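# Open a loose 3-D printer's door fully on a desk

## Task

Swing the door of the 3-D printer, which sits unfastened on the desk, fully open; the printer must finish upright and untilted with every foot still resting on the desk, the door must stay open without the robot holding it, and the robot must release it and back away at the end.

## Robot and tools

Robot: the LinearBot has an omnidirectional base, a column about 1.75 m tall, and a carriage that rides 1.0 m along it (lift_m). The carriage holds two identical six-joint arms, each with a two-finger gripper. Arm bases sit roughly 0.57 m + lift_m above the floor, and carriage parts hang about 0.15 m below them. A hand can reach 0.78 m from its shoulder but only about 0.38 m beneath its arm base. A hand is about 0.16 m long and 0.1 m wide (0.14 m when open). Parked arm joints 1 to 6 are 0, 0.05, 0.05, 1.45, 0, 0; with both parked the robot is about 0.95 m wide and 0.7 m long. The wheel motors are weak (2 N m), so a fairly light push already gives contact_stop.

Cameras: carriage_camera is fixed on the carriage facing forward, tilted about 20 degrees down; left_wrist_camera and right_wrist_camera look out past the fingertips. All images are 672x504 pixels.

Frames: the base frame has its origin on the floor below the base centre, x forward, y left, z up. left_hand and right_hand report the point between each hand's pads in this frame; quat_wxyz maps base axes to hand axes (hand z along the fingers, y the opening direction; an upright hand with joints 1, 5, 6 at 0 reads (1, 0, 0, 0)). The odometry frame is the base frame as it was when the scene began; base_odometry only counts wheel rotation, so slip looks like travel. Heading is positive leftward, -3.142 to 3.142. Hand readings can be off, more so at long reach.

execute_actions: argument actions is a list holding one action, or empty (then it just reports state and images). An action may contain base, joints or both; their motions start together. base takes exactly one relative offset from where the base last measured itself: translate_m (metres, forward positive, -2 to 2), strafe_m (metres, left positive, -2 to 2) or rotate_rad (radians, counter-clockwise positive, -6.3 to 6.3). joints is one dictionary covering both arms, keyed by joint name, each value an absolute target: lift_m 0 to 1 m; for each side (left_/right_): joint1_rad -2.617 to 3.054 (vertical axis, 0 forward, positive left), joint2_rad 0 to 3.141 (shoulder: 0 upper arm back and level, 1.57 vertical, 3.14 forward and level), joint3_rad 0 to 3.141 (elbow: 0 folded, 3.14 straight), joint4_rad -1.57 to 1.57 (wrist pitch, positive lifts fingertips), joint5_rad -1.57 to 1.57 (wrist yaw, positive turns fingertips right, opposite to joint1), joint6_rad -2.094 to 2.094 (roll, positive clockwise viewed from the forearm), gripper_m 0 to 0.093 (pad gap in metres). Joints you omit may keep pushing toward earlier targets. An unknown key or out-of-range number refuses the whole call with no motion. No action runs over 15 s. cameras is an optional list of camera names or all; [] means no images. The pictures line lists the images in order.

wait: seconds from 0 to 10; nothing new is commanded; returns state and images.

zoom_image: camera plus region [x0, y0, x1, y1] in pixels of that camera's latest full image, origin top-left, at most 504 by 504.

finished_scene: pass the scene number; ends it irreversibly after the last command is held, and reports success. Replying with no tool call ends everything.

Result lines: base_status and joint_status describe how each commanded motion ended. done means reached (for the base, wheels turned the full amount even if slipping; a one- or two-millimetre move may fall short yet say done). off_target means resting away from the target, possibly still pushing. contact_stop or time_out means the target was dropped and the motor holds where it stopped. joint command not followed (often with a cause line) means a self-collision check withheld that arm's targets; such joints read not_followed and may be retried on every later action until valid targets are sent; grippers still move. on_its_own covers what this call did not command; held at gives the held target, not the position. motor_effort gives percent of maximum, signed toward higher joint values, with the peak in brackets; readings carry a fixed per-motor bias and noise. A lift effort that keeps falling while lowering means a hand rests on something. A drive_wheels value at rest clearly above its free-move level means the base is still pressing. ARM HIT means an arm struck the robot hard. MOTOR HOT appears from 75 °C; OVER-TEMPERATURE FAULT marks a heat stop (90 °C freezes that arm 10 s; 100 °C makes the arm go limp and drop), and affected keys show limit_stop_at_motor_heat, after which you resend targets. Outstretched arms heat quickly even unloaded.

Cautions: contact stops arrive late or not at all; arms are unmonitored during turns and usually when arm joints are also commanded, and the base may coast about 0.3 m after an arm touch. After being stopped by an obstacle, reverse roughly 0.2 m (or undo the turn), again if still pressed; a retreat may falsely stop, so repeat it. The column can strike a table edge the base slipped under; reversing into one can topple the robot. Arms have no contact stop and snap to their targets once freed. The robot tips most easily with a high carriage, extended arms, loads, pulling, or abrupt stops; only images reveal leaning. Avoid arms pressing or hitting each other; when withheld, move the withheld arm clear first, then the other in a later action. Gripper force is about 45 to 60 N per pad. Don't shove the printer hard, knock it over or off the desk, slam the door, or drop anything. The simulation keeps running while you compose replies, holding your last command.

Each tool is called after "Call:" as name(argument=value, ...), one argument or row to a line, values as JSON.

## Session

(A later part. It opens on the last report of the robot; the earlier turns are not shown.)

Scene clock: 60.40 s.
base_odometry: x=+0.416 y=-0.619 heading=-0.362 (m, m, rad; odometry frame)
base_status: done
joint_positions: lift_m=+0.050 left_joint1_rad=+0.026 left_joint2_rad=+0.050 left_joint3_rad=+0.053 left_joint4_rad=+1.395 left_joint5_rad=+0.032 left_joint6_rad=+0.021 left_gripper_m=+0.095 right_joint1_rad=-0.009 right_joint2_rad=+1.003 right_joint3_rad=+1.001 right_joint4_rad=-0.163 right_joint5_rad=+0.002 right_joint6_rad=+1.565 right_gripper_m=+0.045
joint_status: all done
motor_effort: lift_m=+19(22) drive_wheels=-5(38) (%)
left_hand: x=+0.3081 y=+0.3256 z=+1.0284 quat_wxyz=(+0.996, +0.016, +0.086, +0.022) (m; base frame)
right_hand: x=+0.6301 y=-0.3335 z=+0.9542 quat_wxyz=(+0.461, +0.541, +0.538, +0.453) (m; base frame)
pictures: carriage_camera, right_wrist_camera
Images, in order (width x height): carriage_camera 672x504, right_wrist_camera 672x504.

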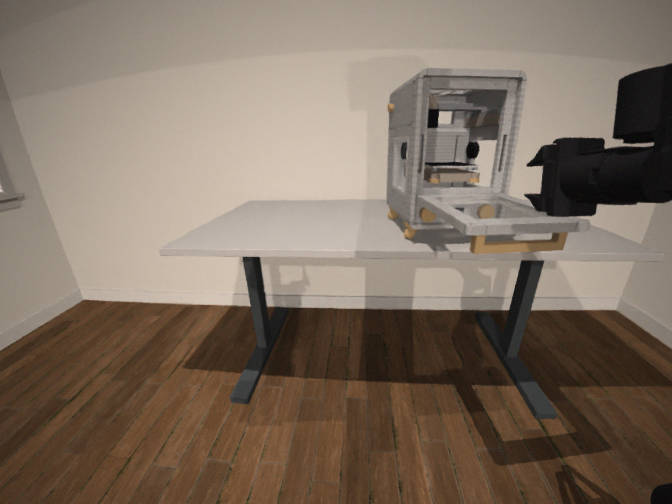

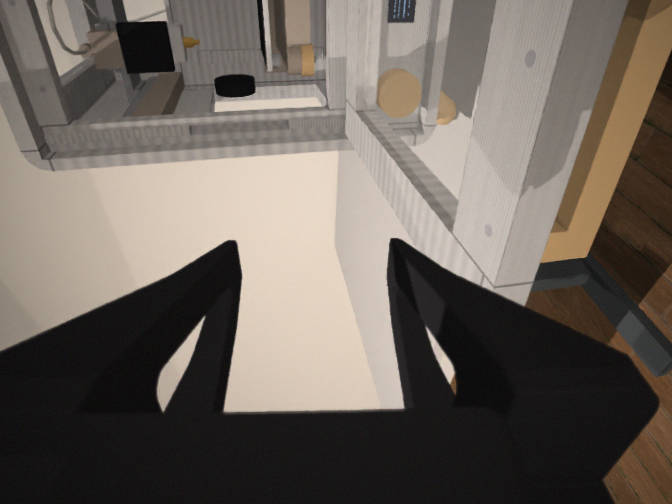

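Call:
execute_actions(
  actions=[
    {"joints":{"lift_m":0.1,"right_joint6_rad":0,"right_joint4_rad":-0.45,"right_gripper_m":0.01}},
  ],
  cameras=[],
)

Call:
execute_actions(
  actions=[
    {"base":{"translate_m":0.08}},
  ],
  cameras=["right_wrist_camera"],
)

Call:
execute_actions(
  actions=[
    {"joints":{"lift_m":0.05}},
  ],
  cameras=["carriage_camera","right_wrist_camera"],
)

Scene clock: 64.63 s.
base_odometry: x=+0.417 y=-0.619 heading=-0.362 (m, m, rad; odometry frame)
base_status: not commanded
joint_positions: lift_m=+0.100 left_joint1_rad=+0.026 left_joint2_rad=+0.050 left_joint3_rad=+0.053 left_joint4_rad=+1.395 left_joint5_rad=+0.032 left_joint6_rad=+0.021 left_gripper_m=+0.095 right_joint1_rad=-0.009 right_joint2_rad=+1.003 right_joint3_rad=+1.001 right_joint4_rad=-0.447 right_joint5_rad=+0.002 right_joint6_rad=+0.009 right_gripper_m=+0.010
joint_status: all done
motor_effort: lift_m=+18(21) drive_wheels=-4(6) (%)
left_hand: x=+0.3081 y=+0.3256 z=+1.0785 quat_wxyz=(+0.996, +0.016, +0.086, +0.022) (m; base frame)
right_hand: x=+0.6091 y=-0.3333 z=+0.9378 quat_wxyz=(+0.532, +0.008, +0.847, -0.001) (m; base frame)
pictures: none
No camera images: the call's "cameras" was empty. Leave "cameras" out to get every camera's image.

Scene clock: 66.17 s.
base_odometry: x=+0.491 y=-0.647 heading=-0.362 (m, m, rad; odometry frame)
base_status: done
joint_positions: lift_m=+0.100 left_joint1_rad=+0.026 left_joint2_rad=+0.050 left_joint3_rad=+0.053 left_joint4_rad=+1.395 left_joint5_rad=+0.032 left_joint6_rad=+0.021 left_gripper_m=+0.095 right_joint1_rad=-0.009 right_joint2_rad=+1.003 right_joint3_rad=+1.001 right_joint4_rad=-0.449 right_joint5_rad=+0.002 right_joint6_rad=+0.009 right_gripper_m=+0.010
joint_status: not commanded
motor_effort: lift_m=+18(18) drive_wheels=+4(39) (%)
left_hand: x=+0.3081 y=+0.3256 z=+1.0785 quat_wxyz=(+0.996, +0.016, +0.086, +0.022) (m; base frame)
right_hand: x=+0.6089 y=-0.3333 z=+0.9376 quat_wxyz=(+0.531, +0.008, +0.847, -0.001) (m; base frame)
pictures: right_wrist_camera
Images, in order (width x height): right_wrist_camera 672x504.

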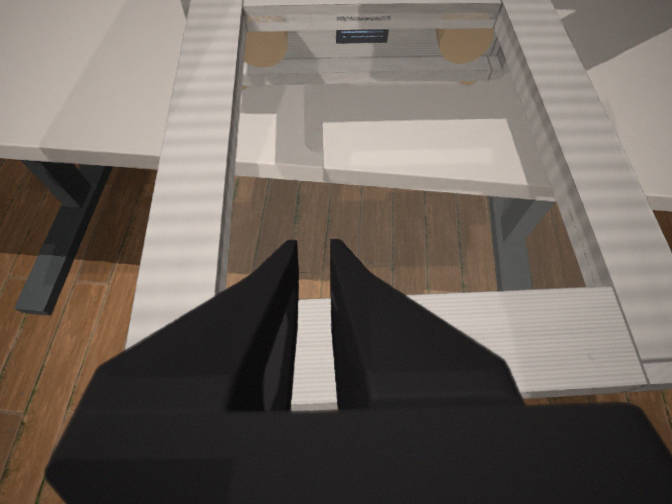

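Scene clock: 66.90 s.
base_odometry: x=+0.491 y=-0.647 heading=-0.362 (m, m, rad; odometry frame)
base_status: not commanded
joint_positions: lift_m=+0.050 left_joint1_rad=+0.026 left_joint2_rad=+0.050 left_joint3_rad=+0.053 left_joint4_rad=+1.395 left_joint5_rad=+0.032 left_joint6_rad=+0.021 left_gripper_m=+0.095 right_joint1_rad=-0.009 right_joint2_rad=+1.003 right_joint3_rad=+1.001 right_joint4_rad=-0.458 right_joint5_rad=+0.002 right_joint6_rad=+0.009 right_gripper_m=+0.010
joint_status: all done
motor_effort: lift_m=+16(17) drive_wheels=+1(3) (%)
left_hand: x=+0.3081 y=+0.3256 z=+1.0288 quat_wxyz=(+0.996, +0.016, +0.086, +0.022) (m; base frame)
right_hand: x=+0.6079 y=-0.3333 z=+0.8859 quat_wxyz=(+0.528, +0.008, +0.849, -0.001) (m; base frame)
pictures: carriage_camera, right_wrist_camera
Images, in order (width x height): carriage_camera 672x504, right_wrist_camera 672x504.

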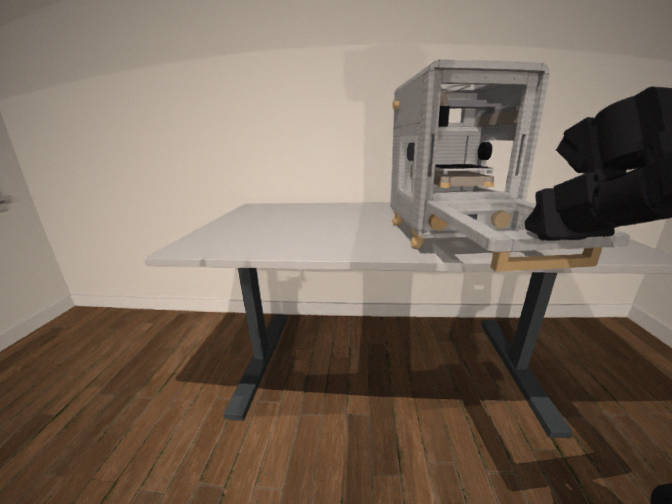

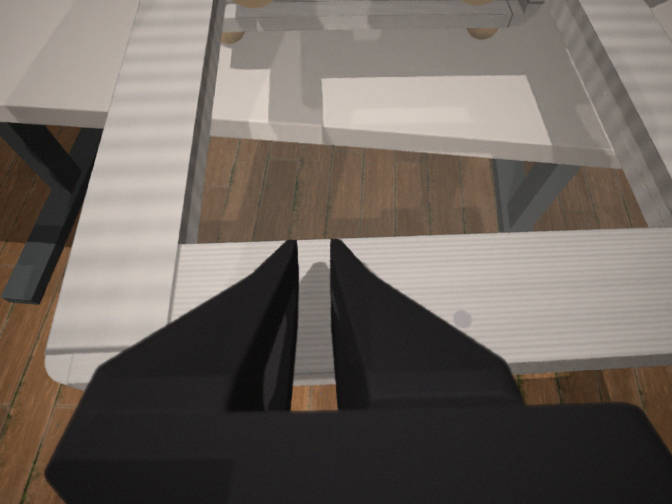

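Call:
execute_actions(
  actions=[
    {"base":{"translate_m":-0.015},"joints":{"lift_m":0.02}},
  ],
  cameras=["carriage_camera","right_wrist_camera"],
)

Call:
execute_actions(
  actions=[
    {"joints":{"lift_m":0.1}},
  ],
  cameras=[],
)

Call:
execute_actions(
  actions=[
    {"base":{"translate_m":-0.5},"joints":{"right_joint2_rad":0.05,"right_joint3_rad":0.05,"right_joint4_rad":1.45,"lift_m":0.2}},
  ],
  cameras=["carriage_camera"],
)

Scene clock: 71.40 s.
base_odometry: x=+0.477 y=-0.642 heading=-0.362 (m, m, rad; odometry frame)
base_status: done
joint_positions: lift_m=+0.020 left_joint1_rad=+0.026 left_joint2_rad=+0.050 left_joint3_rad=+0.053 left_joint4_rad=+1.395 left_joint5_rad=+0.032 left_joint6_rad=+0.021 left_gripper_m=+0.095 right_joint1_rad=-0.009 right_joint2_rad=+0.997 right_joint3_rad=+1.001 right_joint4_rad=-0.372 right_joint5_rad=+0.004 right_joint6_rad=+0.006 right_gripper_m=+0.010
joint_status: all done
motor_effort: lift_m=+15(15) drive_wheels=-7(35) (%)
left_hand: x=+0.3081 y=+0.3256 z=+0.9989 quat_wxyz=(+0.996, +0.016, +0.086, +0.022) (m; base frame)
right_hand: x=+0.6153 y=-0.3337 z=+0.8771 quat_wxyz=(+0.566, +0.007, +0.825, -0.002) (m; base frame)
pictures: carriage_camera, right_wrist_camera
Images, in order (width x height): carriage_camera 672x504, right_wrist_camera 672x504.

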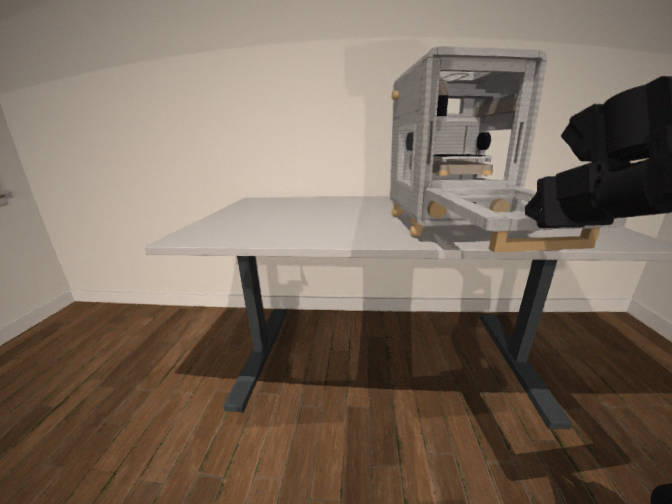

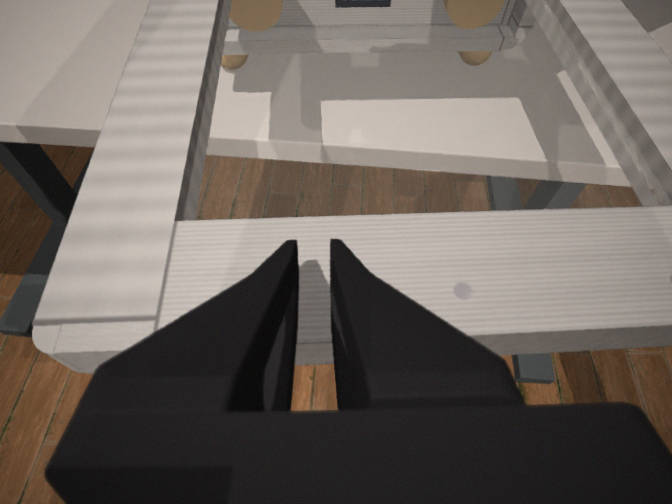

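Scene clock: 72.27 s.
base_odometry: x=+0.477 y=-0.642 heading=-0.362 (m, m, rad; odometry frame)
base_status: not commanded
joint_positions: lift_m=+0.100 left_joint1_rad=+0.026 left_joint2_rad=+0.050 left_joint3_rad=+0.053 left_joint4_rad=+1.395 left_joint5_rad=+0.032 left_joint6_rad=+0.021 left_gripper_m=+0.095 right_joint1_rad=-0.009 right_joint2_rad=+0.997 right_joint3_rad=+1.001 right_joint4_rad=-0.444 right_joint5_rad=+0.004 right_joint6_rad=+0.006 right_gripper_m=+0.010
joint_status: all done
motor_effort: lift_m=+18(22) drive_wheels=-6(6) (%)
left_hand: x=+0.3081 y=+0.3256 z=+1.0785 quat_wxyz=(+0.996, +0.016, +0.086, +0.022) (m; base frame)
right_hand: x=+0.6084 y=-0.3336 z=+0.9405 quat_wxyz=(+0.536, +0.007, +0.844, -0.002) (m; base frame)
pictures: none
No camera images: the call's "cameras" was empty. Leave "cameras" out to get every camera's image.

Scene clock: 75.50 s.
base_odometry: x=+0.009 y=-0.466 heading=-0.362 (m, m, rad; odometry frame)
base_status: done
joint_positions: lift_m=+0.200 left_joint1_rad=+0.026 left_joint2_rad=+0.050 left_joint3_rad=+0.053 left_joint4_rad=+1.395 left_joint5_rad=+0.032 left_joint6_rad=+0.021 left_gripper_m=+0.095 right_joint1_rad=-0.009 right_joint2_rad=+0.059 right_joint3_rad=+0.072 right_joint4_rad=+1.452 right_joint5_rad=+0.004 right_joint6_rad=+0.006 right_gripper_m=+0.010
joint_status: all done
motor_effort: lift_m=+18(21) drive_wheels=-4(38) (%)
left_hand: x=+0.3081 y=+0.3256 z=+1.1785 quat_wxyz=(+0.996, +0.016, +0.086, +0.022) (m; base frame)
right_hand: x=+0.2910 y=-0.3309 z=+1.1858 quat_wxyz=(+0.999, +0.002, +0.053, -0.001) (m; base frame)
pictures: carriage_camera
Images, in order (width x height): carriage_camera 672x504.

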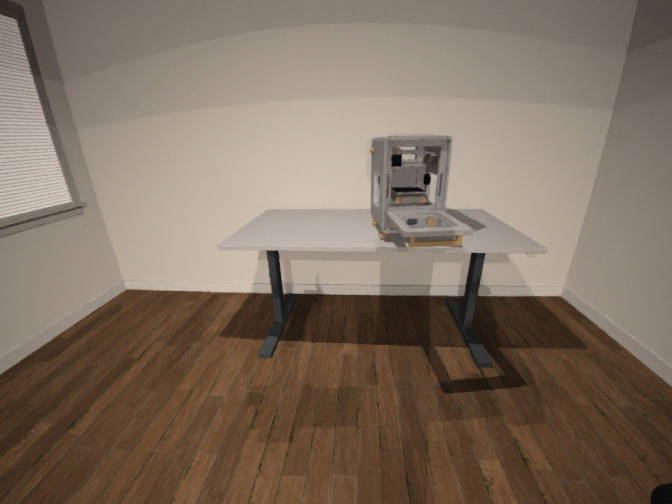

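Call:
finished_scene(
  scene=2,
)

The scene is finished: the task was done.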